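## Task

Gather the two timers that have black round caps onto one shared top next to the arms, and gather the two wooden pillar blocks onto one shared top, with all four upright in their present orientation and each base fully supported by its top. All other objects must finish resting directly on the same top they occupy now. Nothing may enter the slot in the top of a weight, or the attempt fails. Anything held in place only by a robot at the end does not count. Finish by releasing and moving the arms away.

## Robot and tools

Setup: four identical i2rt Big YAM arms, named arm1, arm2, arm3 and arm4. Each has six joints, a two-finger gripper and a wrist camera (armN_cam_wrist). Two fixed room cameras, room_a and room_b, watch the scene. Loose objects may occasionally be nudged by an outside disturbance. Knocking anything off the work area or onto the floor fails the task.

Frames: one shared scene frame, origin on the floor, +z up. The hand point is midway between the fingertips; the hand z axis runs along the fingers and the fingers open and close along the hand y axis. Foot poses are never printed. With joints 1 and 6 at 0 and the hand level and facing forward, the wrist camera sits on top of the hand looking toward the fingertips. Reach is roughly 1.0 m from the joint1 axis.

Tool execute_actions: argument actions is a list holding exactly one action, or empty (empty just reports state and images). The action is an object keyed by arm name; under each arm put "joints", an object of absolute joint targets (not offsets) by name. Each arm gets its own joints object; include only the keys you want. Ranges, in radians unless noted, with the done-tolerance:
- joint1_rad -2.879 to 2.879 (±0.045): spins the arm about its foot, positive counter-clockwise seen from above; 0 unfolds toward where the foot faces.
- joint2_rad 0 to 3.141 (±0.14): shoulder; 0 puts the upper arm back and roughly level, larger values raise it and bring it forward.
- joint3_rad 0 to 3.019 (±0.09): elbow; 0 is fully folded, larger opens it.
- joint4_rad -1.692 to 1.57 (±0.055): hand pitch, positive tips fingers up.
- joint5_rad -1.57 to 1.57 (±0.03): hand sideways swing, positive toward the arm's right.
- joint6_rad -2.094 to 2.094 (±0.035): hand roll, positive clockwise viewed from behind the hand.
- gripper_m 0 to 0.093 m (±0.003): fingertip gap, a target width. Grip force tops out near 50 to 62 N per pad, lower on some units.
Example: {"arm1": {"joints": {"gripper_m": 0.05}}, "arm2": {"joints": {"joint1_rad": 0.3}}}. Optional cameras: list of camera names, or "all"; omitted or null gives every camera, [] gives none. An unknown key, unknown camera or out-of-range value rejects the whole call and nothing moves. All motions in one action begin together but finish independently; joints run at different speeds, so the hand can sweep a wide arc between postures.

Tool wait: seconds from 0 to 10; commands nothing new and returns the same state and images as an empty action.

Tool zoom_image: camera (one of the six names) and region [x0, y0, x1, y1] in pixels of that camera's most recent full image, origin top-left, at most 504 by 504. Only cameras present with full images in the latest result can be zoomed.

Tool finished_scene: scene, an integer 1 or 2; closes that scene permanently after the robots have held the final command, reports success and supplies the next task. Replying with no tool call ends all remaining scenes. After resuming from a summary, first send an empty execute_actions to learn the current scene and task.

Reading results: each call returns per-robot state, including joint_positions, joint torques and joint_status, plus one image per requested camera in the order the "pictures" line lists. joint_status words: "off_target" means the joint stopped short and may still push. After "contact_stop" or "time_out" a joint normally holds where it stopped; but a joint that timed out may keep a target (its old one, or one clamped to at most 0.375, 0.375, 0.113, 0.225, 0.075, 0.3 rad from its position for joints 1 to 6) and keep pushing, and will move on its own if the path clears. "joint command not followed" (often with a "cause:" line) means a safety check blocked that arm's joint targets, though its gripper target still runs; blocked joints read "not_followed", and the arm may retry those targets on later actions until given passing ones. Empty calls never show that line. on_its_own lists what the robot did without this call's command; "held at" is the held target, not the current position. Torques are whole drive outputs, never zero even in air, with per-arm offset, scale and noise, and friction can mask or fake a load.

Cautions: an arm or whole robot omitted from an action may still be driving to an old target without saying so. The arm does not stop on contact and can push hard; to relieve a push, command the joint its reported position. Tiny target changes may not move a joint. A joint holding a load up sags. Robots do not wait for one another. A hard squeeze between two robots fails the task and stops everything; a hard collision may too, and no state line reports robot-to-robot contact. The anti-collision check can be late and ignores fingers, gripper housings and wrist cameras. Object contact does not count as a robot collision. Sustained effort heats motors, even while you are thinking: at 85 °C a MOTOR HOT warning appears; at 100 °C the arm and gripper go limp until cooled (OVER-TEMPERATURE FAULT, keys marked "limit_stop_at_motor_heat"; resend targets after). Some heat carries into the next scene. Once any call reports a stop, later execute_actions, wait and finished_scene calls in that same reply are skipped. Avoid drops, slips, slams and hard shoves.

Each tool is called by a JSON object that holds its "op" and its "data", one argument or row to a line.

## Session

{"op": "execute_actions", "data": {
  "actions": []
}}

Scene clock: 0.00 s.
Joint torques (N m, as the arm reports them, + toward a larger angle): no reading
arm1.joint_positions: joint1_rad=-0.496 joint2_rad=+0.498 joint3_rad=+1.676 joint4_rad=-1.123 joint5_rad=+0.289 joint6_rad=-0.503 gripper_m=+0.095
arm1.joint_status: not commanded
arm1.hand: x=-1.3329 y=+0.8035 z=+1.5454 quat_wxyz=(-0.711, +0.190, -0.661, +0.143) (m; scene frame)
arm2.joint_positions: joint1_rad=-0.821 joint2_rad=+0.496 joint3_rad=+1.625 joint4_rad=-1.152 joint5_rad=-0.167 joint6_rad=+0.760 gripper_m=+0.095
arm2.joint_status: not commanded
arm2.hand: x=-0.6795 y=-0.1496 z=+1.4867 quat_wxyz=(-0.192, +0.357, -0.617, -0.674) (m; scene frame)
arm3.joint_positions: joint1_rad=-0.308 joint2_rad=+0.306 joint3_rad=+1.608 joint4_rad=-1.466 joint5_rad=+0.144 joint6_rad=-0.503 gripper_m=+0.094
arm3.joint_status: not commanded
arm3.hand: x=+0.6735 y=+0.2342 z=+1.3777 quat_wxyz=(+0.273, -0.758, -0.061, +0.590) (m; scene frame)
arm4.joint_positions: joint1_rad=-0.452 joint2_rad=+0.606 joint3_rad=+1.345 joint4_rad=-1.356 joint5_rad=+0.131 joint6_rad=+0.228 gripper_m=+0.094
arm4.joint_status: not commanded
arm4.hand: x=+1.1915 y=-0.8155 z=+1.3138 quat_wxyz=(-0.091, -0.885, -0.053, +0.454) (m; scene frame)
pictures: arm1_cam_wrist, arm2_cam_wrist, arm3_cam_wrist, arm4_cam_wrist, room_a, room_b
Images, in order (width x height): arm1_cam_wrist 616x616, arm2_cam_wrist 616x616, arm3_cam_wrist 616x616, arm4_cam_wrist 616x616, room_a 896x504, room_b 896x504.

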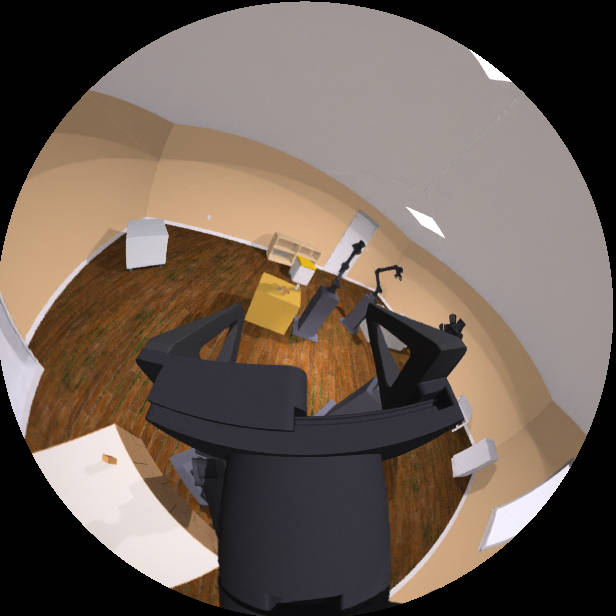

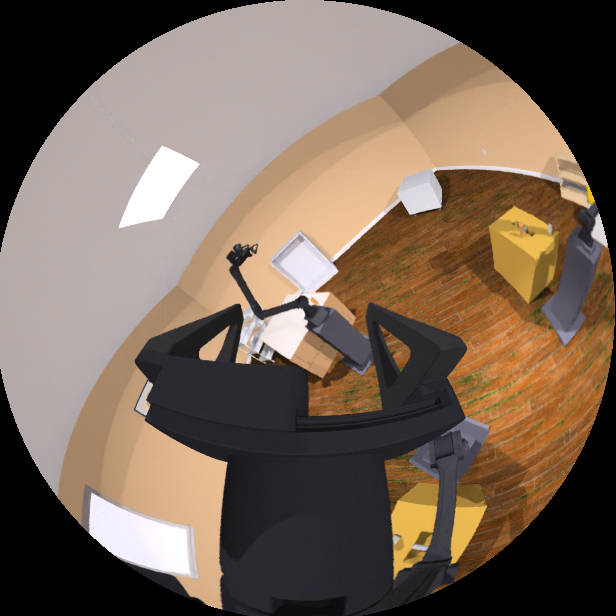

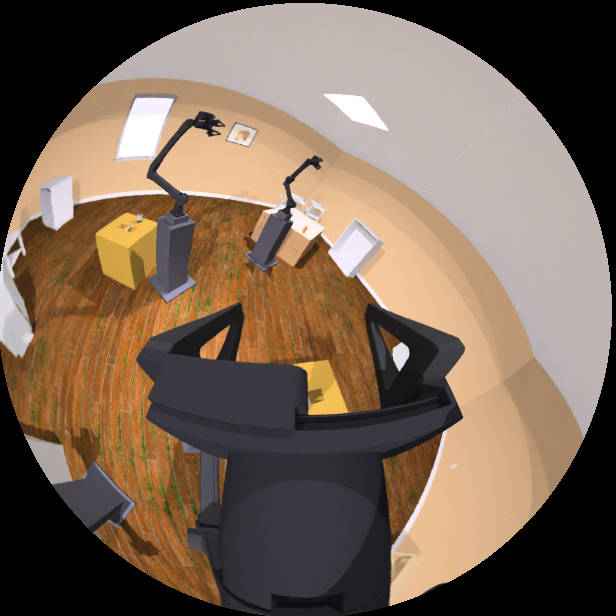

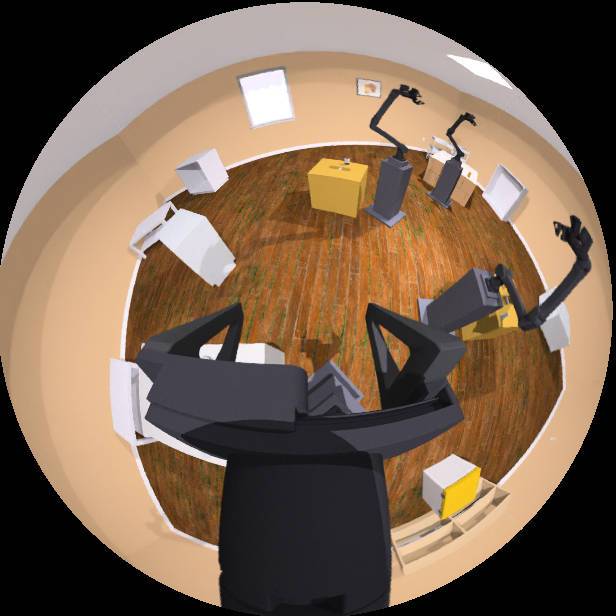

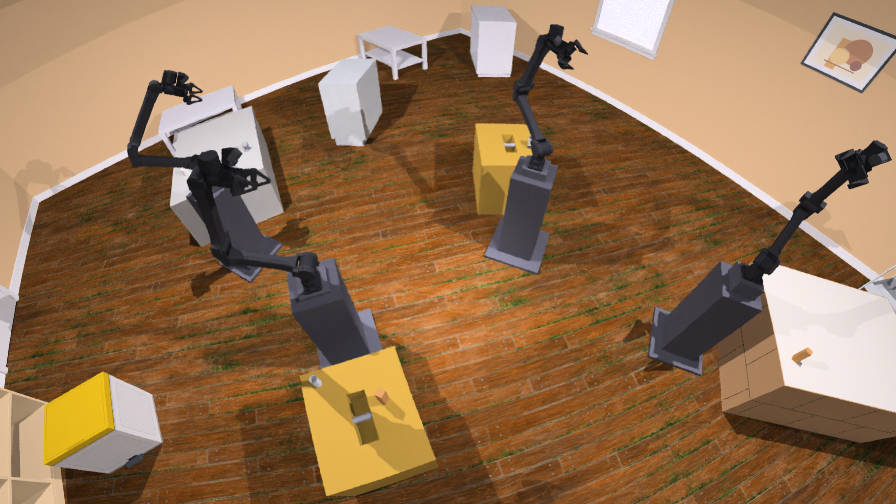

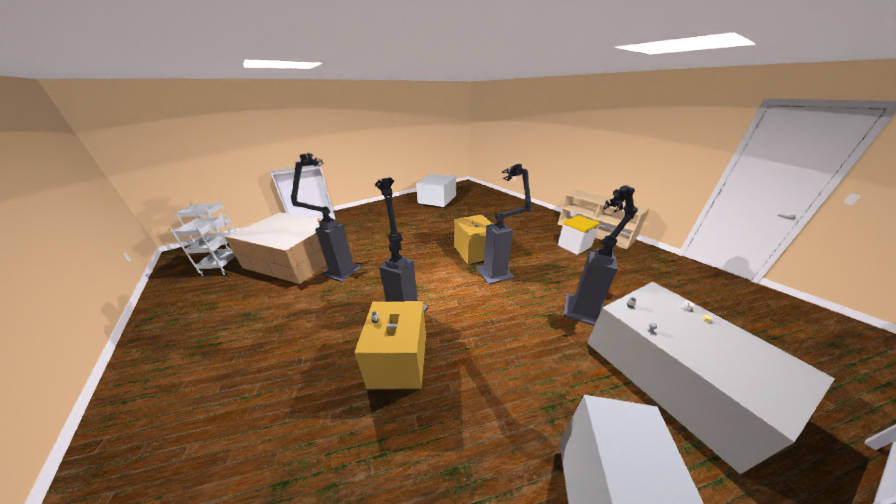

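{"op": "zoom_image", "data": {
  "camera": "room_b",
  "region": [590, 270, 740, 360]
}}

{"op": "zoom_image", "data": {
  "camera": "room_b",
  "region": [345, 285, 445, 365]
}}

{"op": "zoom_image", "data": {
  "camera": "room_a",
  "region": [280, 330, 460, 500]
}}

Region (590, 270, 740, 360) of room_b's 896x504 image, scaled by 3.360, with more detail than that image has; it fills the top 302 rows of this view, and the rest is white.

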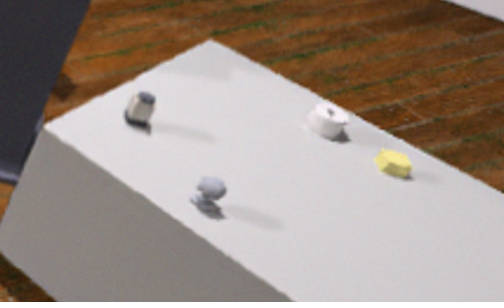

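Region (345, 285, 445, 365) of room_b's 896x504 image, scaled by 5.040, with more detail than that image has; it fills the top 403 rows of this view, and the rest is white.

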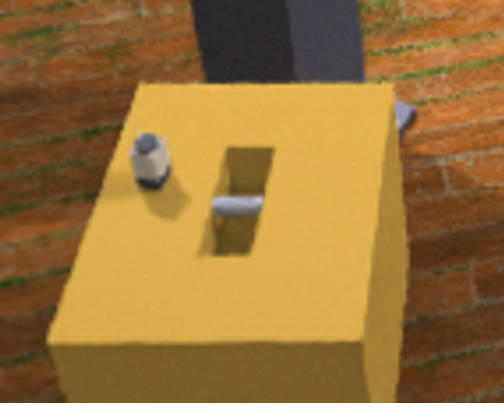

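Region (280, 330, 460, 500) of room_a's 896x504 image, scaled by 2.800, with more detail than that image has.

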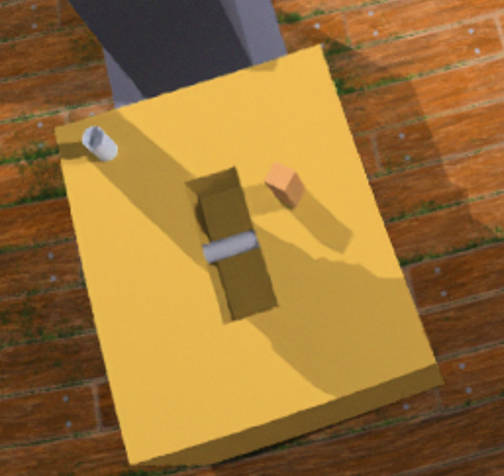

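{"op": "execute_actions", "data": {
  "actions": [
    {"arm1":{"joints":{"joint1_rad":0.9,"joint2_rad":1.80,"joint3_rad":1.28,"joint4_rad":-1.02,"joint5_rad":0,"joint6_rad":0.012}},"arm2":{"joints":{"joint1_rad":1.75,"joint2_rad":1.75,"joint3_rad":1.32,"joint4_rad":-1.10,"joint5_rad":0,"joint6_rad":-0.012}},"arm3":{"joints":{"joint1_rad":0.244,"joint2_rad":2.15,"joint3_rad":0.985,"joint4_rad":1.29,"joint5_rad":0,"joint6_rad":0.012}},"arm4":{"joints":{"joint1_rad":0.9,"joint2_rad":1.84,"joint3_rad":1.245,"joint4_rad":-0.93,"joint5_rad":0,"joint6_rad":-0.012}}}
  ],
  "cameras": ["arm1_cam_wrist","arm2_cam_wrist","arm4_cam_wrist"]
}}

Scene clock: 4.17 s.
Joint torques (N m, as the arm reports them, + toward a larger angle): arm1=[ -2.29 -14.87   9.35   0.78   0.     0.06] | arm2=[ -1.55 -14.37   7.99   0.78  -0.03  -0.24] | arm3=[  0.68 -18.72   5.99   2.77  -0.01  -0.02] | arm4=[ -1.53 -15.78   7.87   0.58  -0.05  -0.14]
arm1.joint_positions: joint1_rad=+0.906 joint2_rad=+1.802 joint3_rad=+1.273 joint4_rad=-1.023 joint5_rad=-0.001 joint6_rad=+0.000 gripper_m=+0.095
arm1.joint_status: all done
arm1.hand: x=-1.5525 y=+1.3164 z=+0.8585 quat_wxyz=(-0.009, +0.775, -0.632, -0.011) (m; scene frame)
arm2.joint_positions: joint1_rad=+1.755 joint2_rad=+1.764 joint3_rad=+1.319 joint4_rad=-1.105 joint5_rad=+0.000 joint6_rad=+0.001 gripper_m=+0.095
arm2.joint_status: all done
arm2.hand: x=-0.8845 y=-0.7240 z=+0.8546 quat_wxyz=(+0.002, +0.857, +0.516, -0.011) (m; scene frame)
arm3.joint_positions: joint1_rad=+0.239 joint2_rad=+2.146 joint3_rad=+0.978 joint4_rad=+1.269 joint5_rad=+0.003 joint6_rad=-0.001 gripper_m=+0.094
arm3.joint_status: all done
arm3.hand: x=+0.0445 y=-0.0241 z=+0.8324 quat_wxyz=(-0.126, -0.657, -0.109, +0.735) (m; scene frame)
arm4.joint_positions: joint1_rad=+0.909 joint2_rad=+1.839 joint3_rad=+1.234 joint4_rad=-0.930 joint5_rad=-0.001 joint6_rad=-0.003 gripper_m=+0.094
arm4.joint_status: all done
arm4.hand: x=+1.5155 y=-1.2447 z=+0.8117 quat_wxyz=(-0.015, -0.629, -0.777, +0.013) (m; scene frame)
pictures: arm1_cam_wrist, arm2_cam_wrist, arm4_cam_wrist
Images, in order (width x height): arm1_cam_wrist 616x616, arm2_cam_wrist 616x616, arm4_cam_wrist 616x616.

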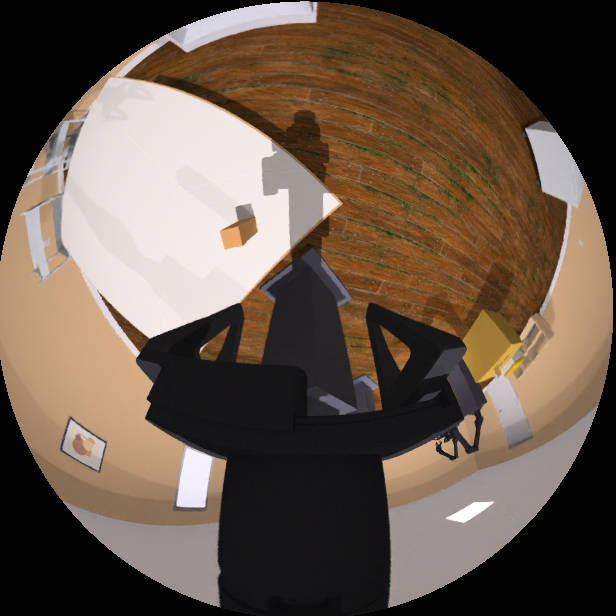

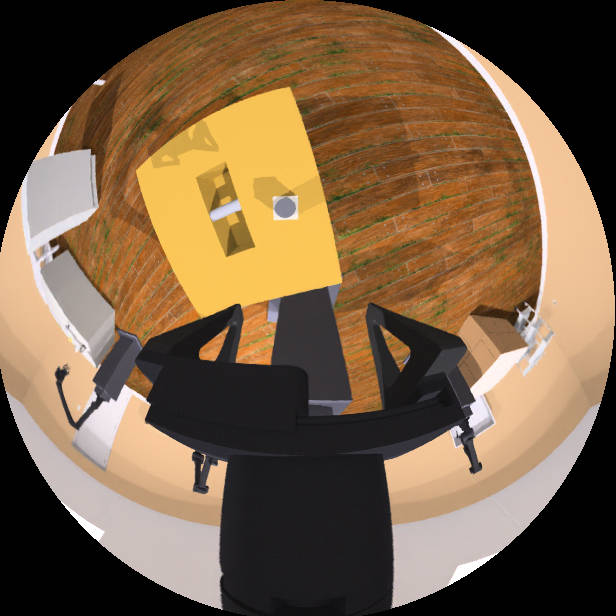

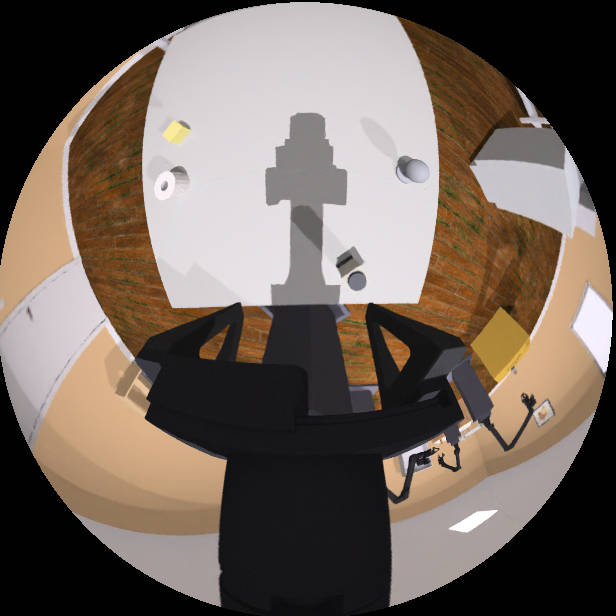

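{"op": "zoom_image", "data": {
  "camera": "arm1_cam_wrist",
  "region": [200, 190, 284, 274]
}}

{"op": "zoom_image", "data": {
  "camera": "arm2_cam_wrist",
  "region": [245, 165, 329, 249]
}}

{"op": "zoom_image", "data": {
  "camera": "arm4_cam_wrist",
  "region": [310, 225, 394, 309]
}}

Region (200, 190, 284, 274) of arm1_cam_wrist's 616x616 image, scaled by 6.000, with more detail than that image has.

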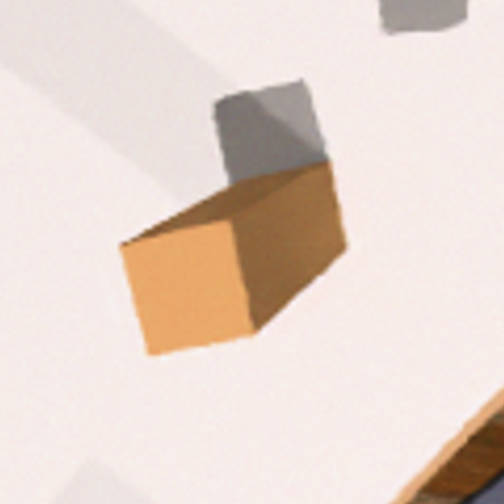

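Region (245, 165, 329, 249) of arm2_cam_wrist's 616x616 image, scaled by 6.000, with more detail than that image has.

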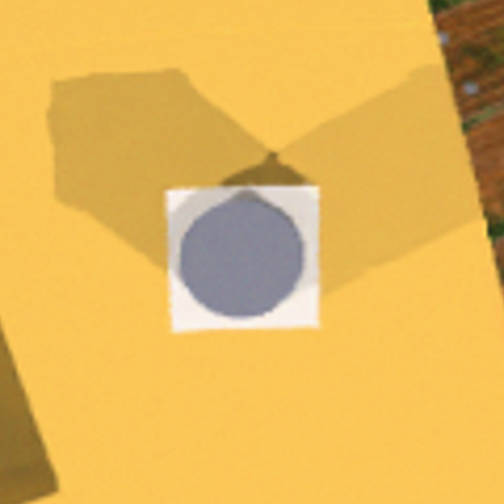

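Region (310, 225, 394, 309) of arm4_cam_wrist's 616x616 image, scaled by 6.000, with more detail than that image has.

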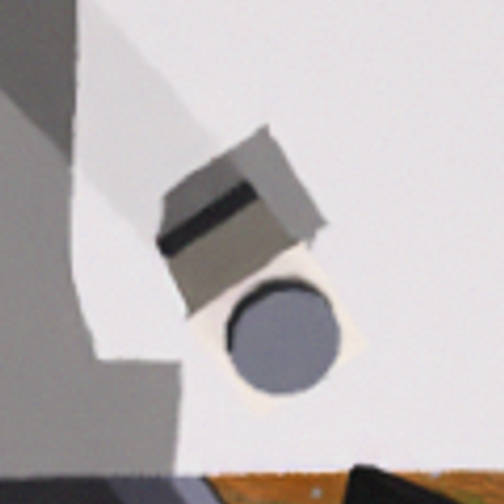

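{"op": "execute_actions", "data": {
  "actions": [
    {"arm1":{"joints":{"joint1_rad":1.147,"joint2_rad":2.128,"joint3_rad":1.315,"joint4_rad":-0.737,"joint6_rad":0.149}},"arm2":{"joints":{"joint1_rad":1.815,"joint2_rad":2.113,"joint3_rad":1.443,"joint4_rad":-0.858,"joint6_rad":0.05}},"arm4":{"joints":{"joint2_rad":1.75,"joint3_rad":1.795,"joint4_rad":-1.58,"joint1_rad":0.0,"joint6_rad":-1.0}}}
  ],
  "cameras": ["arm1_cam_wrist","arm2_cam_wrist"]
}}

{"op": "zoom_image", "data": {
  "camera": "arm1_cam_wrist",
  "region": [242, 210, 368, 336]
}}

{"op": "zoom_image", "data": {
  "camera": "arm2_cam_wrist",
  "region": [242, 210, 368, 336]
}}

Scene clock: 9.13 s.
Joint torques (N m, as the arm reports them, + toward a larger angle): arm1=[ -1.6  -17.97   7.7    0.82   0.04   0.07] | arm2=[ -1.54 -18.32   7.89   1.09  -0.03   0.02] | arm3=[  0.66 -18.74   5.97   2.77  -0.01  -0.02] | arm4=[ -0.05 -16.42  10.71   0.15  -0.24  -0.16]
arm1.joint_positions: joint1_rad=+1.150 joint2_rad=+2.130 joint3_rad=+1.299 joint4_rad=-0.748 joint5_rad=-0.001 joint6_rad=+0.137 gripper_m=+0.095
arm1.joint_status: all done
arm1.hand: x=-1.6813 y=+1.3021 z=+0.7004 quat_wxyz=(-0.001, +0.808, -0.589, +0.001) (m; scene frame)
arm2.joint_positions: joint1_rad=+1.821 joint2_rad=+2.138 joint3_rad=+1.428 joint4_rad=-0.871 joint5_rad=+0.000 joint6_rad=+0.036 gripper_m=+0.095
arm2.joint_status: all done
arm2.hand: x=-0.8791 y=-0.7916 z=+0.6940 quat_wxyz=(-0.006, +0.848, +0.529, +0.003) (m; scene frame)
arm3.joint_positions: joint1_rad=+0.239 joint2_rad=+2.146 joint3_rad=+0.978 joint4_rad=+1.269 joint5_rad=+0.003 joint6_rad=-0.001 gripper_m=+0.094
arm3.joint_status: not commanded
arm3.hand: x=+0.0445 y=-0.0241 z=+0.8324 quat_wxyz=(-0.126, -0.657, -0.109, +0.735) (m; scene frame)
arm4.joint_positions: joint1_rad=-0.013 joint2_rad=+1.750 joint3_rad=+1.760 joint4_rad=-1.573 joint5_rad=+0.002 joint6_rad=-0.989 gripper_m=+0.094
arm4.joint_status: all done
arm4.hand: x=+1.0568 y=-1.1516 z=+1.0464 quat_wxyz=(+0.001, -0.604, -0.797, +0.006) (m; scene frame)
pictures: arm1_cam_wrist, arm2_cam_wrist
Images, in order (width x height): arm1_cam_wrist 616x616, arm2_cam_wrist 616x616.

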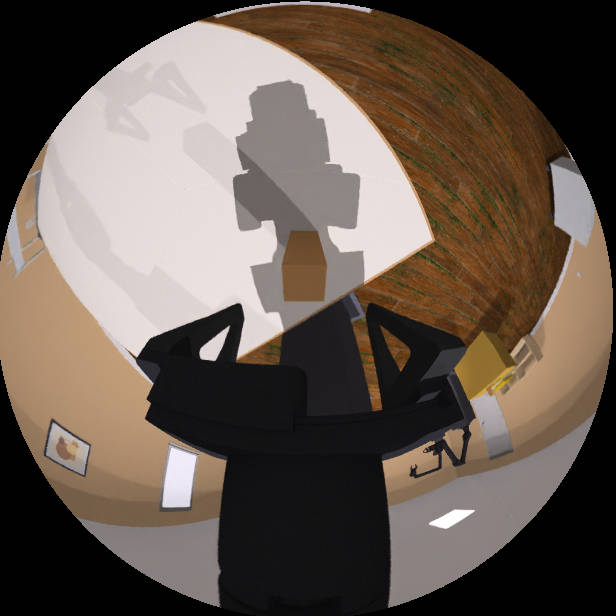

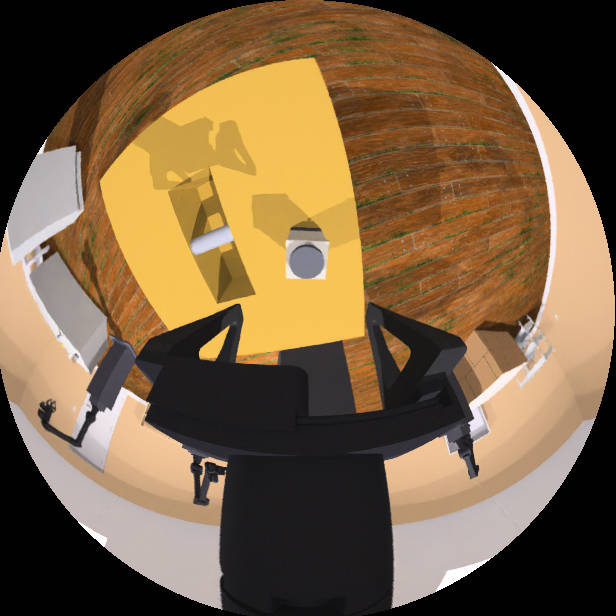

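Region (242, 210, 368, 336) of arm1_cam_wrist's 616x616 image, scaled by 4.000, with more detail than that image has.

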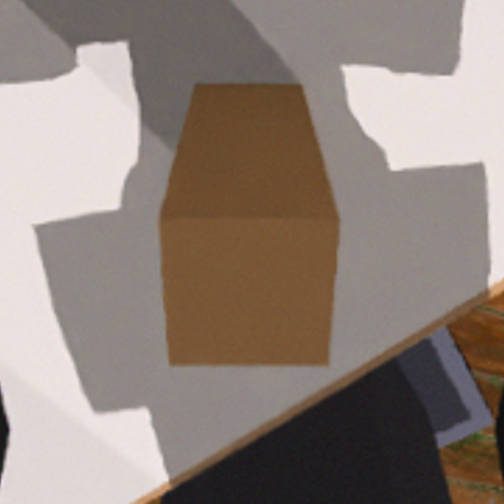

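Region (242, 210, 368, 336) of arm2_cam_wrist's 616x616 image, scaled by 4.000, with more detail than that image has.

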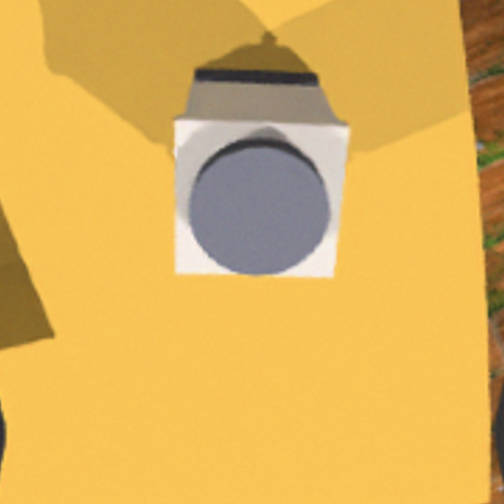

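{"op": "execute_actions", "data": {
  "actions": [
    {"arm1":{"joints":{"joint2_rad":2.228,"joint3_rad":1.333,"joint4_rad":-0.652}},"arm2":{"joints":{"joint2_rad":2.315,"joint3_rad":1.475,"joint4_rad":-0.685,"joint6_rad":0.085}},"arm4":{"joints":{"joint1_rad":-0.5,"joint6_rad":-1.6}}}
  ],
  "cameras": ["arm1_cam_wrist","arm2_cam_wrist"]
}}

Scene clock: 12.10 s.
Joint torques (N m, as the arm reports them, + toward a larger angle): arm1=[ -1.45 -17.18   7.58   0.82   0.01   0.04] | arm2=[ -1.6  -18.78   7.01   1.12  -0.02   0.02] | arm3=[  0.68 -18.71   5.97   2.76  -0.01  -0.02] | arm4=[ -0.8  -16.42  10.63   0.09  -0.24  -0.15]
arm1.joint_positions: joint1_rad=+1.150 joint2_rad=+2.230 joint3_rad=+1.314 joint4_rad=-0.662 joint5_rad=-0.001 joint6_rad=+0.137 gripper_m=+0.095
arm1.joint_status: all done
arm1.hand: x=-1.6823 y=+1.3047 z=+0.6523 quat_wxyz=(-0.001, +0.808, -0.590, +0.000) (m; scene frame)
arm2.joint_positions: joint1_rad=+1.821 joint2_rad=+2.336 joint3_rad=+1.458 joint4_rad=-0.699 joint5_rad=+0.000 joint6_rad=+0.071 gripper_m=+0.095
arm2.joint_status: all done
arm2.hand: x=-0.8822 y=-0.7964 z=+0.5919 quat_wxyz=(-0.005, +0.858, +0.514, +0.001) (m; scene frame)
arm3.joint_positions: joint1_rad=+0.239 joint2_rad=+2.146 joint3_rad=+0.978 joint4_rad=+1.269 joint5_rad=+0.003 joint6_rad=-0.001 gripper_m=+0.094
arm3.joint_status: not commanded
arm3.hand: x=+0.0445 y=-0.0241 z=+0.8324 quat_wxyz=(-0.126, -0.657, -0.109, +0.735) (m; scene frame)
arm4.joint_positions: joint1_rad=-0.505 joint2_rad=+1.750 joint3_rad=+1.760 joint4_rad=-1.573 joint5_rad=+0.001 joint6_rad=-1.589 gripper_m=+0.094
arm4.joint_status: all done
arm4.hand: x=+0.9062 y=-0.9353 z=+1.0459 quat_wxyz=(+0.002, -0.560, -0.828, +0.005) (m; scene frame)
pictures: arm1_cam_wrist, arm2_cam_wrist
Images, in order (width x height): arm1_cam_wrist 616x616, arm2_cam_wrist 616x616.

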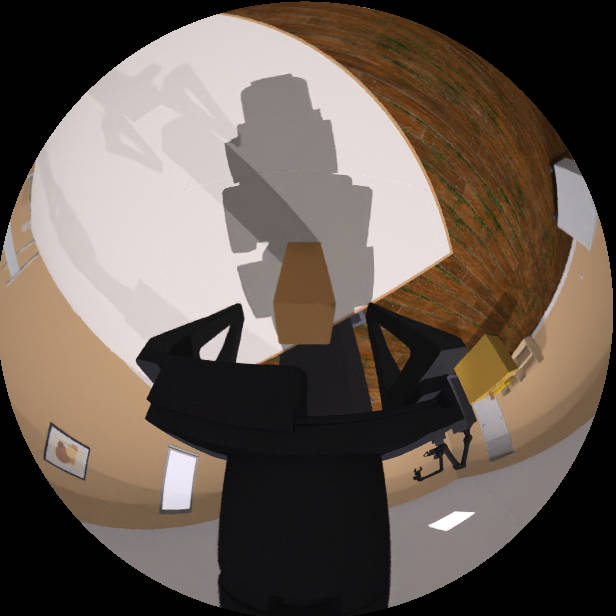

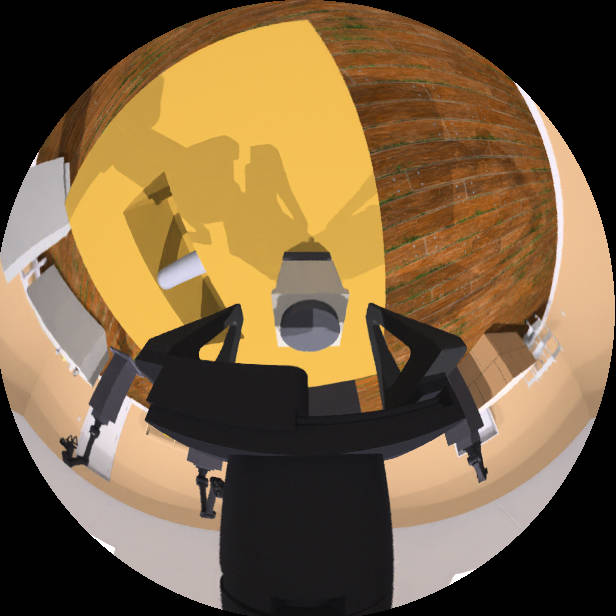

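{"op": "execute_actions", "data": {
  "actions": [
    {"arm1":{"joints":{"gripper_m":0}},"arm2":{"joints":{"gripper_m":0}}}
  ],
  "cameras": ["arm2_cam_wrist"]
}}

{"op": "execute_actions", "data": {
  "actions": [
    {"arm1":{"joints":{"joint2_rad":1.95,"joint4_rad":-0.93}},"arm2":{"joints":{"joint2_rad":2.05,"joint4_rad":-0.98}},"arm4":{"joints":{"joint6_rad":-2.02}}}
  ],
  "cameras": ["arm1_cam_wrist","arm2_cam_wrist"]
}}

Scene clock: 13.70 s.
Joint torques (N m, as the arm reports them, + toward a larger angle): arm1=[ -1.34 -18.43   7.65   0.8   -0.01   0.05] | arm2=[ -1.48 -18.83   7.     1.1   -0.06   0.01] | arm3=[  0.65 -18.7    5.96   2.75  -0.02  -0.02] | arm4=[ -0.45 -16.44  10.64   0.1   -0.24  -0.16]
arm1.joint_positions: joint1_rad=+1.150 joint2_rad=+2.230 joint3_rad=+1.314 joint4_rad=-0.662 joint5_rad=-0.001 joint6_rad=+0.138 gripper_m=+0.035
arm1.joint_status: gripper_m off_target (ended at +0.035, target +0.000)
arm1.hand: x=-1.6823 y=+1.3047 z=+0.6523 quat_wxyz=(-0.001, +0.808, -0.590, +0.000) (m; scene frame)
arm2.joint_positions: joint1_rad=+1.821 joint2_rad=+2.336 joint3_rad=+1.458 joint4_rad=-0.698 joint5_rad=+0.000 joint6_rad=+0.072 gripper_m=+0.047
arm2.joint_status: gripper_m off_target (ended at +0.047, target +0.000)
arm2.hand: x=-0.8826 y=-0.7965 z=+0.5919 quat_wxyz=(-0.005, +0.858, +0.513, +0.000) (m; scene frame)
arm3.joint_positions: joint1_rad=+0.239 joint2_rad=+2.146 joint3_rad=+0.978 joint4_rad=+1.269 joint5_rad=+0.003 joint6_rad=-0.001 gripper_m=+0.094
arm3.joint_status: not commanded
arm3.hand: x=+0.0445 y=-0.0241 z=+0.8324 quat_wxyz=(-0.126, -0.657, -0.109, +0.735) (m; scene frame)
arm4.joint_positions: joint1_rad=-0.505 joint2_rad=+1.750 joint3_rad=+1.760 joint4_rad=-1.573 joint5_rad=+0.001 joint6_rad=-1.590 gripper_m=+0.094
arm4.joint_status: not commanded
arm4.hand: x=+0.9062 y=-0.9353 z=+1.0459 quat_wxyz=(+0.002, -0.560, -0.828, +0.005) (m; scene frame)
pictures: arm2_cam_wrist
Images, in order (width x height): arm2_cam_wrist 616x616.

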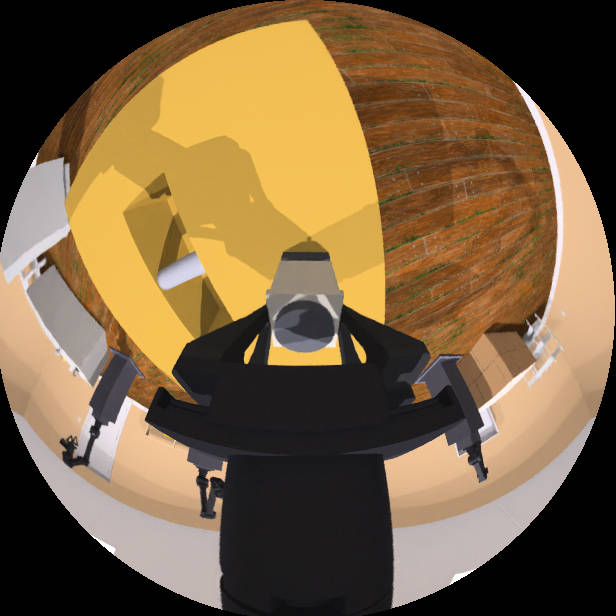

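Scene clock: 15.13 s.
Joint torques (N m, as the arm reports them, + toward a larger angle): arm1=[ -1.28 -16.45   9.15   0.18   0.02   0.04] | arm2=[ -1.51 -16.09   8.71   0.03  -0.06   0.01] | arm3=[  0.64 -18.66   5.96   2.77  -0.01  -0.02] | arm4=[ -0.41 -16.4   10.61   0.07  -0.23  -0.16]
arm1.joint_positions: joint1_rad=+1.150 joint2_rad=+1.948 joint3_rad=+1.317 joint4_rad=-0.920 joint5_rad=-0.001 joint6_rad=+0.138 gripper_m=+0.035
arm1.joint_status: all done
arm1.hand: x=-1.6821 y=+1.3030 z=+0.7996 quat_wxyz=(-0.008, +0.808, -0.590, -0.012) (m; scene frame)
arm2.joint_positions: joint1_rad=+1.821 joint2_rad=+2.049 joint3_rad=+1.458 joint4_rad=-0.968 joint5_rad=+0.000 joint6_rad=+0.072 gripper_m=+0.047
arm2.joint_status: all done
arm2.hand: x=-0.8819 y=-0.7980 z=+0.7522 quat_wxyz=(+0.000, +0.858, +0.513, -0.007) (m; scene frame)
arm3.joint_positions: joint1_rad=+0.239 joint2_rad=+2.146 joint3_rad=+0.978 joint4_rad=+1.269 joint5_rad=+0.003 joint6_rad=-0.001 gripper_m=+0.094
arm3.joint_status: not commanded
arm3.hand: x=+0.0445 y=-0.0241 z=+0.8324 quat_wxyz=(-0.126, -0.657, -0.109, +0.735) (m; scene frame)
arm4.joint_positions: joint1_rad=-0.505 joint2_rad=+1.750 joint3_rad=+1.760 joint4_rad=-1.573 joint5_rad=+0.001 joint6_rad=-2.009 gripper_m=+0.094
arm4.joint_status: all done
arm4.hand: x=+0.9062 y=-0.9353 z=+1.0459 quat_wxyz=(+0.003, -0.376, -0.927, +0.004) (m; scene frame)
pictures: arm1_cam_wrist, arm2_cam_wrist
Images, in order (width x height): arm1_cam_wrist 616x616, arm2_cam_wrist 616x616.

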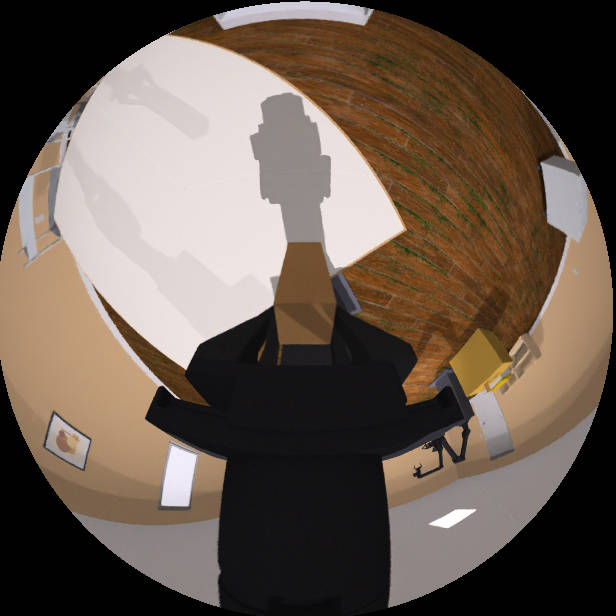

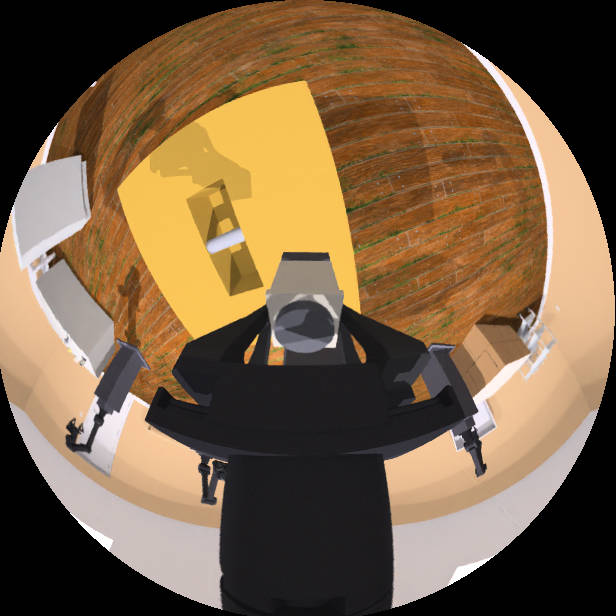

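{"op": "execute_actions", "data": {
  "actions": [
    {"arm1":{"joints":{"joint1_rad":-0.6,"joint2_rad":1.872,"joint3_rad":1.47,"joint4_rad":-1.165,"joint6_rad":-0.012}},"arm2":{"joints":{"joint1_rad":-2.121,"joint2_rad":1.96,"joint3_rad":1.715,"joint4_rad":-1.285,"joint6_rad":-0.012}},"arm4":{"joints":{"joint1_rad":-1.0}}}
  ],
  "cameras": ["arm3_cam_wrist"]
}}

{"op": "zoom_image", "data": {
  "camera": "arm3_cam_wrist",
  "region": [235, 170, 375, 310]
}}

Scene clock: 19.07 s.
Joint torques (N m, as the arm reports them, + toward a larger angle): arm1=[ -1.04 -16.71  10.2    0.13  -0.1   -0.21] | arm2=[ -0.69 -17.48  10.02   0.03  -0.15  -0.26] | arm3=[  0.67 -18.75   5.97   2.76  -0.01  -0.02] | arm4=[ -0.36 -16.43  10.61   0.06  -0.23  -0.15]
arm1.joint_positions: joint1_rad=-0.609 joint2_rad=+1.871 joint3_rad=+1.455 joint4_rad=-1.154 joint5_rad=+0.002 joint6_rad=+0.000 gripper_m=+0.035
arm1.joint_status: all done
arm1.hand: x=-0.9199 y=+0.9570 z=+0.8815 quat_wxyz=(-0.001, +0.129, -0.992, -0.004) (m; scene frame)
arm2.joint_positions: joint1_rad=-2.122 joint2_rad=+1.972 joint3_rad=+1.696 joint4_rad=-1.272 joint5_rad=+0.002 joint6_rad=+0.001 gripper_m=+0.047
arm2.joint_status: all done
arm2.hand: x=-0.0765 y=-0.0660 z=+0.8755 quat_wxyz=(-0.008, +0.173, -0.985, -0.003) (m; scene frame)
arm3.joint_positions: joint1_rad=+0.239 joint2_rad=+2.146 joint3_rad=+0.978 joint4_rad=+1.269 joint5_rad=+0.003 joint6_rad=-0.001 gripper_m=+0.094
arm3.joint_status: not commanded
arm3.hand: x=+0.0445 y=-0.0241 z=+0.8324 quat_wxyz=(-0.126, -0.657, -0.109, +0.735) (m; scene frame)
arm4.joint_positions: joint1_rad=-1.006 joint2_rad=+1.750 joint3_rad=+1.760 joint4_rad=-1.573 joint5_rad=+0.001 joint6_rad=-2.009 gripper_m=+0.094
arm4.joint_status: all done
arm4.hand: x=+0.8764 y=-0.6692 z=+1.0450 quat_wxyz=(+0.003, -0.593, -0.805, +0.003) (m; scene frame)
pictures: arm3_cam_wrist
Images, in order (width x height): arm3_cam_wrist 616x616.

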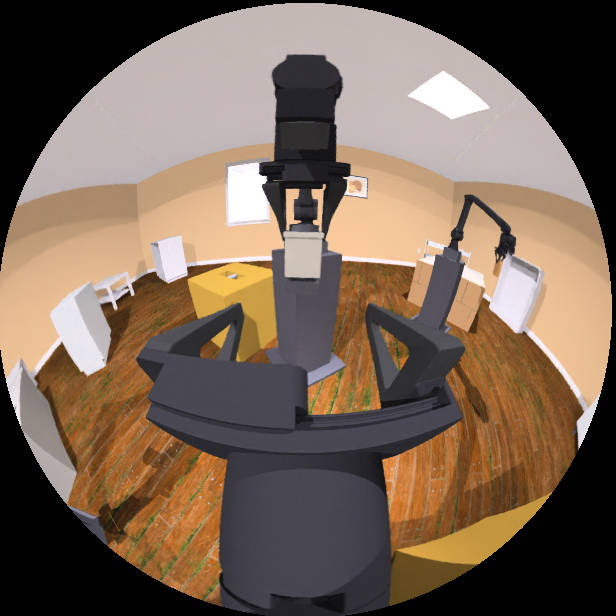

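Region (235, 170, 375, 310) of arm3_cam_wrist's 616x616 image, scaled by 3.600, with more detail than that image has.

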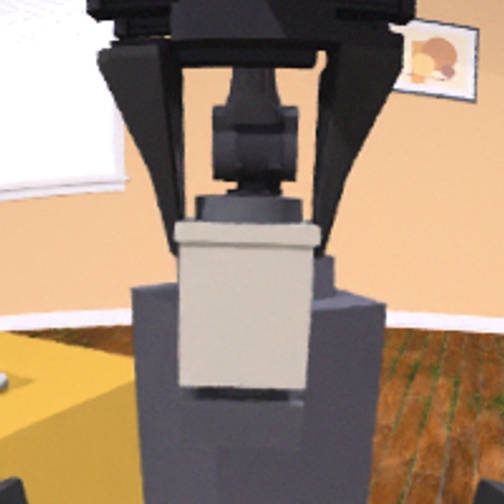

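{"op": "execute_actions", "data": {
  "actions": [
    {"arm1":{"joints":{"joint1_rad":-1.2}},"arm3":{"joints":{"joint2_rad":2.257,"joint3_rad":1.272,"joint4_rad":1.097}}}
  ],
  "cameras": ["arm3_cam_wrist"]
}}

Scene clock: 21.60 s.
Joint torques (N m, as the arm reports them, + toward a larger angle): arm1=[ -0.57 -16.82  10.12   0.09  -0.08  -0.2 ] | arm2=[ -0.66 -17.48  10.03   0.04  -0.15  -0.25] | arm3=[  0.67 -22.2    8.21   1.26  -0.01  -0.02] | arm4=[ -0.38 -16.42  10.6    0.06  -0.23  -0.16]
arm1.joint_positions: joint1_rad=-1.203 joint2_rad=+1.871 joint3_rad=+1.455 joint4_rad=-1.154 joint5_rad=+0.002 joint6_rad=-0.002 gripper_m=+0.035
arm1.joint_status: all done
arm1.hand: x=-0.9326 y=+0.6361 z=+0.8785 quat_wxyz=(+0.001, -0.166, -0.986, -0.004) (m; scene frame)
arm2.joint_positions: joint1_rad=-2.122 joint2_rad=+1.972 joint3_rad=+1.696 joint4_rad=-1.272 joint5_rad=+0.002 joint6_rad=+0.001 gripper_m=+0.047
arm2.joint_status: not commanded
arm2.hand: x=-0.0765 y=-0.0660 z=+0.8755 quat_wxyz=(-0.008, +0.173, -0.985, -0.003) (m; scene frame)
arm3.joint_positions: joint1_rad=+0.239 joint2_rad=+2.257 joint3_rad=+1.253 joint4_rad=+1.109 joint5_rad=+0.003 joint6_rad=-0.001 gripper_m=+0.094
arm3.joint_status: all done
arm3.hand: x=-0.0355 y=-0.0522 z=+0.8330 quat_wxyz=(-0.126, -0.656, -0.109, +0.737) (m; scene frame)
arm4.joint_positions: joint1_rad=-1.006 joint2_rad=+1.750 joint3_rad=+1.760 joint4_rad=-1.573 joint5_rad=+0.001 joint6_rad=-2.009 gripper_m=+0.094
arm4.joint_status: not commanded
arm4.hand: x=+0.8764 y=-0.6692 z=+1.0450 quat_wxyz=(+0.003, -0.593, -0.805, +0.003) (m; scene frame)
pictures: arm3_cam_wrist
Images, in order (width x height): arm3_cam_wrist 616x616.

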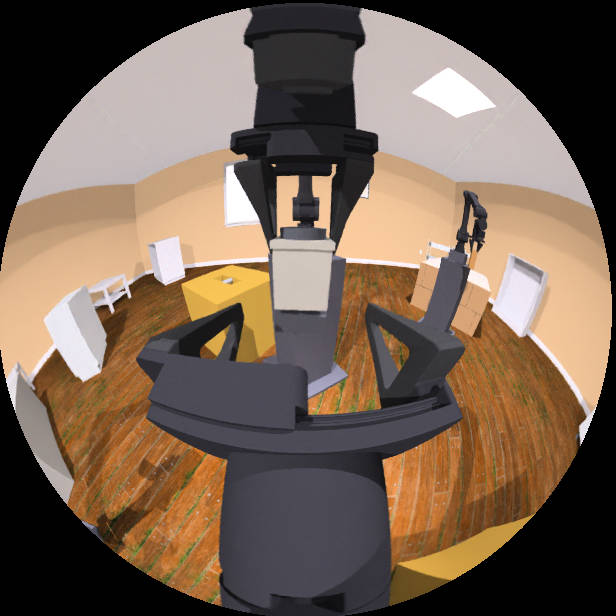

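{"op": "execute_actions", "data": {
  "actions": [
    {"arm1":{"joints":{"joint1_rad":-1.5}},"arm3":{"joints":{"joint1_rad":0.254,"joint2_rad":2.335,"joint3_rad":1.475,"joint4_rad":0.975}}}
  ],
  "cameras": ["arm3_cam_wrist","arm2_cam_wrist","room_a"]
}}

{"op": "zoom_image", "data": {
  "camera": "room_a",
  "region": [400, 150, 490, 240]
}}

Scene clock: 23.47 s.
Joint torques (N m, as the arm reports them, + toward a larger angle): arm1=[ -1.36 -16.46  10.22   0.19  -0.16  -0.21] | arm2=[ -0.67 -17.54  10.04   0.03  -0.15  -0.26] | arm3=[  1.62 -23.01   9.76   1.26  -0.02  -0.02] | arm4=[ -0.38 -16.41  10.6    0.06  -0.23  -0.16]
arm1.joint_positions: joint1_rad=-1.500 joint2_rad=+1.871 joint3_rad=+1.455 joint4_rad=-1.154 joint5_rad=+0.001 joint6_rad=-0.003 gripper_m=+0.035
arm1.joint_status: all done
arm1.hand: x=-1.0082 y=+0.4927 z=+0.8771 quat_wxyz=(+0.002, -0.310, -0.951, -0.004) (m; scene frame)
arm2.joint_positions: joint1_rad=-2.122 joint2_rad=+1.972 joint3_rad=+1.696 joint4_rad=-1.272 joint5_rad=+0.002 joint6_rad=+0.001 gripper_m=+0.047
arm2.joint_status: not commanded
arm2.hand: x=-0.0765 y=-0.0660 z=+0.8755 quat_wxyz=(-0.008, +0.173, -0.985, -0.003) (m; scene frame)
arm3.joint_positions: joint1_rad=+0.239 joint2_rad=+2.326 joint3_rad=+1.448 joint4_rad=+0.987 joint5_rad=+0.003 joint6_rad=-0.001 gripper_m=+0.094
arm3.joint_status: all done
arm3.hand: x=-0.0877 y=-0.0704 z=+0.8426 quat_wxyz=(-0.126, -0.654, -0.109, +0.738) (m; scene frame)
arm4.joint_positions: joint1_rad=-1.006 joint2_rad=+1.750 joint3_rad=+1.760 joint4_rad=-1.573 joint5_rad=+0.001 joint6_rad=-2.009 gripper_m=+0.094
arm4.joint_status: not commanded
arm4.hand: x=+0.8764 y=-0.6692 z=+1.0450 quat_wxyz=(+0.003, -0.593, -0.805, +0.003) (m; scene frame)
pictures: arm2_cam_wrist, arm3_cam_wrist, room_a
Images, in order (width x height): arm2_cam_wrist 616x616, arm3_cam_wrist 616x616, room_a 896x504.

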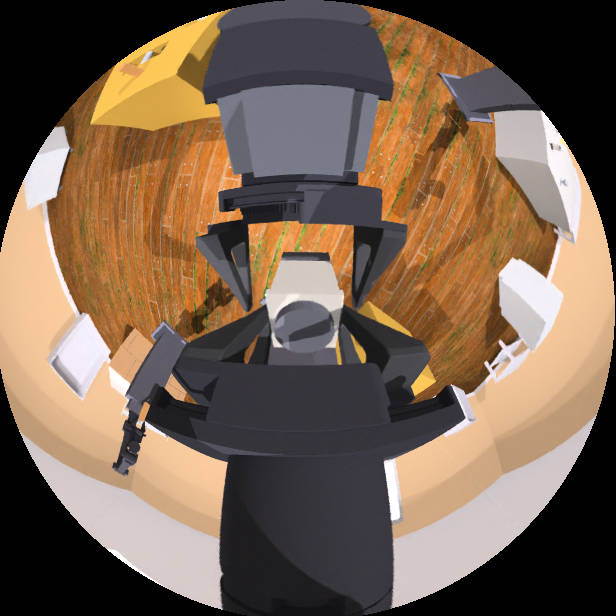

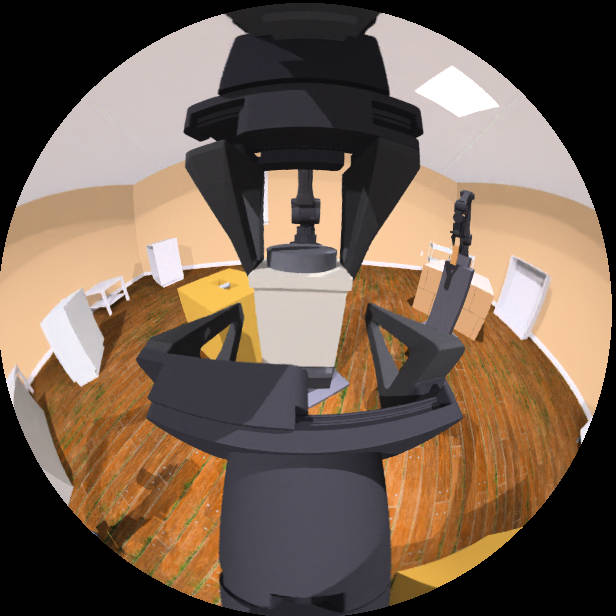

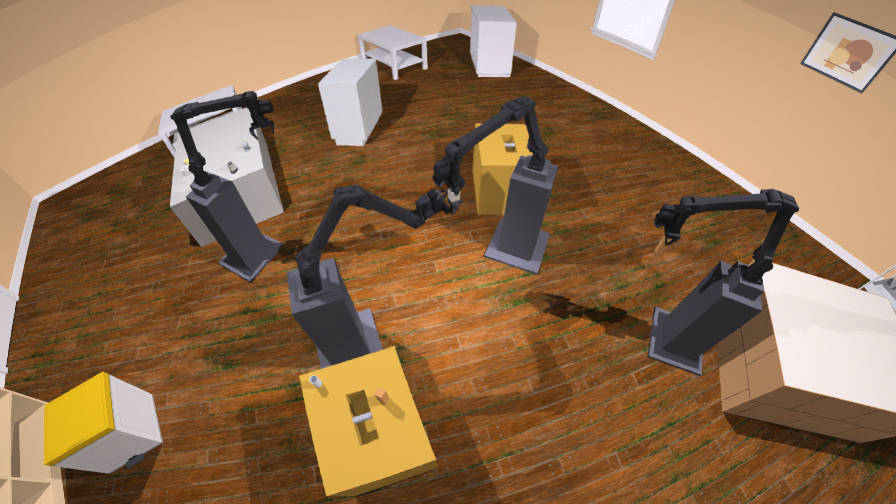

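Region (400, 150, 490, 240) of room_a's 896x504 image, scaled by 5.600, with more detail than that image has.

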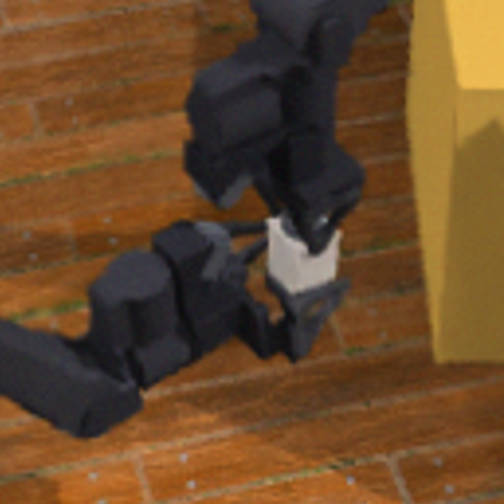

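{"op": "execute_actions", "data": {
  "actions": [
    {"arm3":{"joints":{"joint1_rad":0.259,"joint4_rad":0.948,"gripper_m":0.07}}}
  ],
  "cameras": []
}}

{"op": "execute_actions", "data": {
  "actions": [
    {"arm3":{"joints":{"gripper_m":0.0}}}
  ],
  "cameras": ["arm3_cam_wrist"]
}}

Scene clock: 24.47 s.
Joint torques (N m, as the arm reports them, + toward a larger angle): arm1=[ -1.37 -16.66  10.15   0.05  -0.1   -0.19] | arm2=[ -0.69 -17.45  10.06   0.02  -0.14  -0.25] | arm3=[  1.68 -23.42   9.75   1.25  -0.02  -0.02] | arm4=[ -0.34 -16.45  10.6    0.06  -0.23  -0.15]
arm1.joint_positions: joint1_rad=-1.500 joint2_rad=+1.871 joint3_rad=+1.455 joint4_rad=-1.154 joint5_rad=+0.001 joint6_rad=-0.003 gripper_m=+0.035
arm1.joint_status: not commanded
arm1.hand: x=-1.0082 y=+0.4927 z=+0.8771 quat_wxyz=(+0.002, -0.310, -0.951, -0.004) (m; scene frame)
arm2.joint_positions: joint1_rad=-2.122 joint2_rad=+1.972 joint3_rad=+1.696 joint4_rad=-1.272 joint5_rad=+0.002 joint6_rad=+0.001 gripper_m=+0.047
arm2.joint_status: not commanded
arm2.hand: x=-0.0765 y=-0.0660 z=+0.8755 quat_wxyz=(-0.008, +0.173, -0.985, -0.003) (m; scene frame)
arm3.joint_positions: joint1_rad=+0.244 joint2_rad=+2.326 joint3_rad=+1.448 joint4_rad=+0.961 joint5_rad=+0.003 joint6_rad=-0.001 gripper_m=+0.070
arm3.joint_status: all done
arm3.hand: x=-0.0870 y=-0.0745 z=+0.8362 quat_wxyz=(-0.126, -0.663, -0.112, +0.729) (m; scene frame)
arm4.joint_positions: joint1_rad=-1.006 joint2_rad=+1.750 joint3_rad=+1.760 joint4_rad=-1.573 joint5_rad=+0.001 joint6_rad=-2.009 gripper_m=+0.094
arm4.joint_status: not commanded
arm4.hand: x=+0.8764 y=-0.6692 z=+1.0450 quat_wxyz=(+0.003, -0.593, -0.805, +0.003) (m; scene frame)
pictures: none
No camera images: the call's "cameras" was empty. Leave "cameras" out to get every camera's image.

Scene clock: 25.13 s.
Joint torques (N m, as the arm reports them, + toward a larger angle): arm1=[ -1.61 -16.88  10.08   0.11  -0.13  -0.22] | arm2=[ -0.74 -17.46  10.05   0.05  -0.17  -0.22] | arm3=[  1.58 -23.37   9.8    1.27  -0.1   -0.05] | arm4=[ -0.34 -16.43  10.6    0.06  -0.23  -0.15]
arm1.joint_positions: joint1_rad=-1.500 joint2_rad=+1.871 joint3_rad=+1.455 joint4_rad=-1.154 joint5_rad=+0.001 joint6_rad=-0.003 gripper_m=+0.035
arm1.joint_status: not commanded
arm1.hand: x=-1.0082 y=+0.4927 z=+0.8771 quat_wxyz=(+0.002, -0.310, -0.951, -0.004) (m; scene frame)
arm2.joint_positions: joint1_rad=-2.122 joint2_rad=+1.972 joint3_rad=+1.696 joint4_rad=-1.272 joint5_rad=+0.003 joint6_rad=-0.002 gripper_m=+0.047
arm2.joint_status: not commanded
arm2.hand: x=-0.0765 y=-0.0661 z=+0.8755 quat_wxyz=(-0.008, +0.175, -0.985, -0.003) (m; scene frame)
arm3.joint_positions: joint1_rad=+0.244 joint2_rad=+2.326 joint3_rad=+1.448 joint4_rad=+0.960 joint5_rad=+0.005 joint6_rad=+0.002 gripper_m=+0.044
arm3.joint_status: gripper_m off_target (ended at +0.044, target +0.000)
arm3.hand: x=-0.0871 y=-0.0742 z=+0.8361 quat_wxyz=(-0.127, -0.664, -0.110, +0.729) (m; scene frame)
arm4.joint_positions: joint1_rad=-1.006 joint2_rad=+1.750 joint3_rad=+1.760 joint4_rad=-1.573 joint5_rad=+0.001 joint6_rad=-2.009 gripper_m=+0.094
arm4.joint_status: not commanded
arm4.hand: x=+0.8764 y=-0.6692 z=+1.0450 quat_wxyz=(+0.003, -0.593, -0.805, +0.003) (m; scene frame)
pictures: arm3_cam_wrist
Images, in order (width x height): arm3_cam_wrist 616x616.

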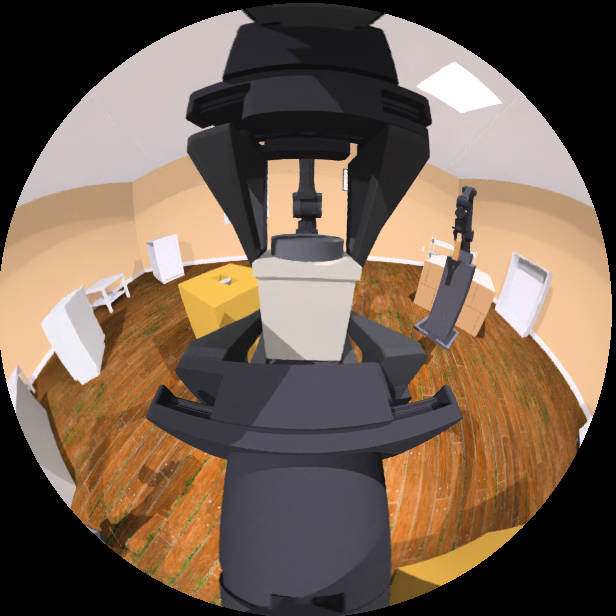

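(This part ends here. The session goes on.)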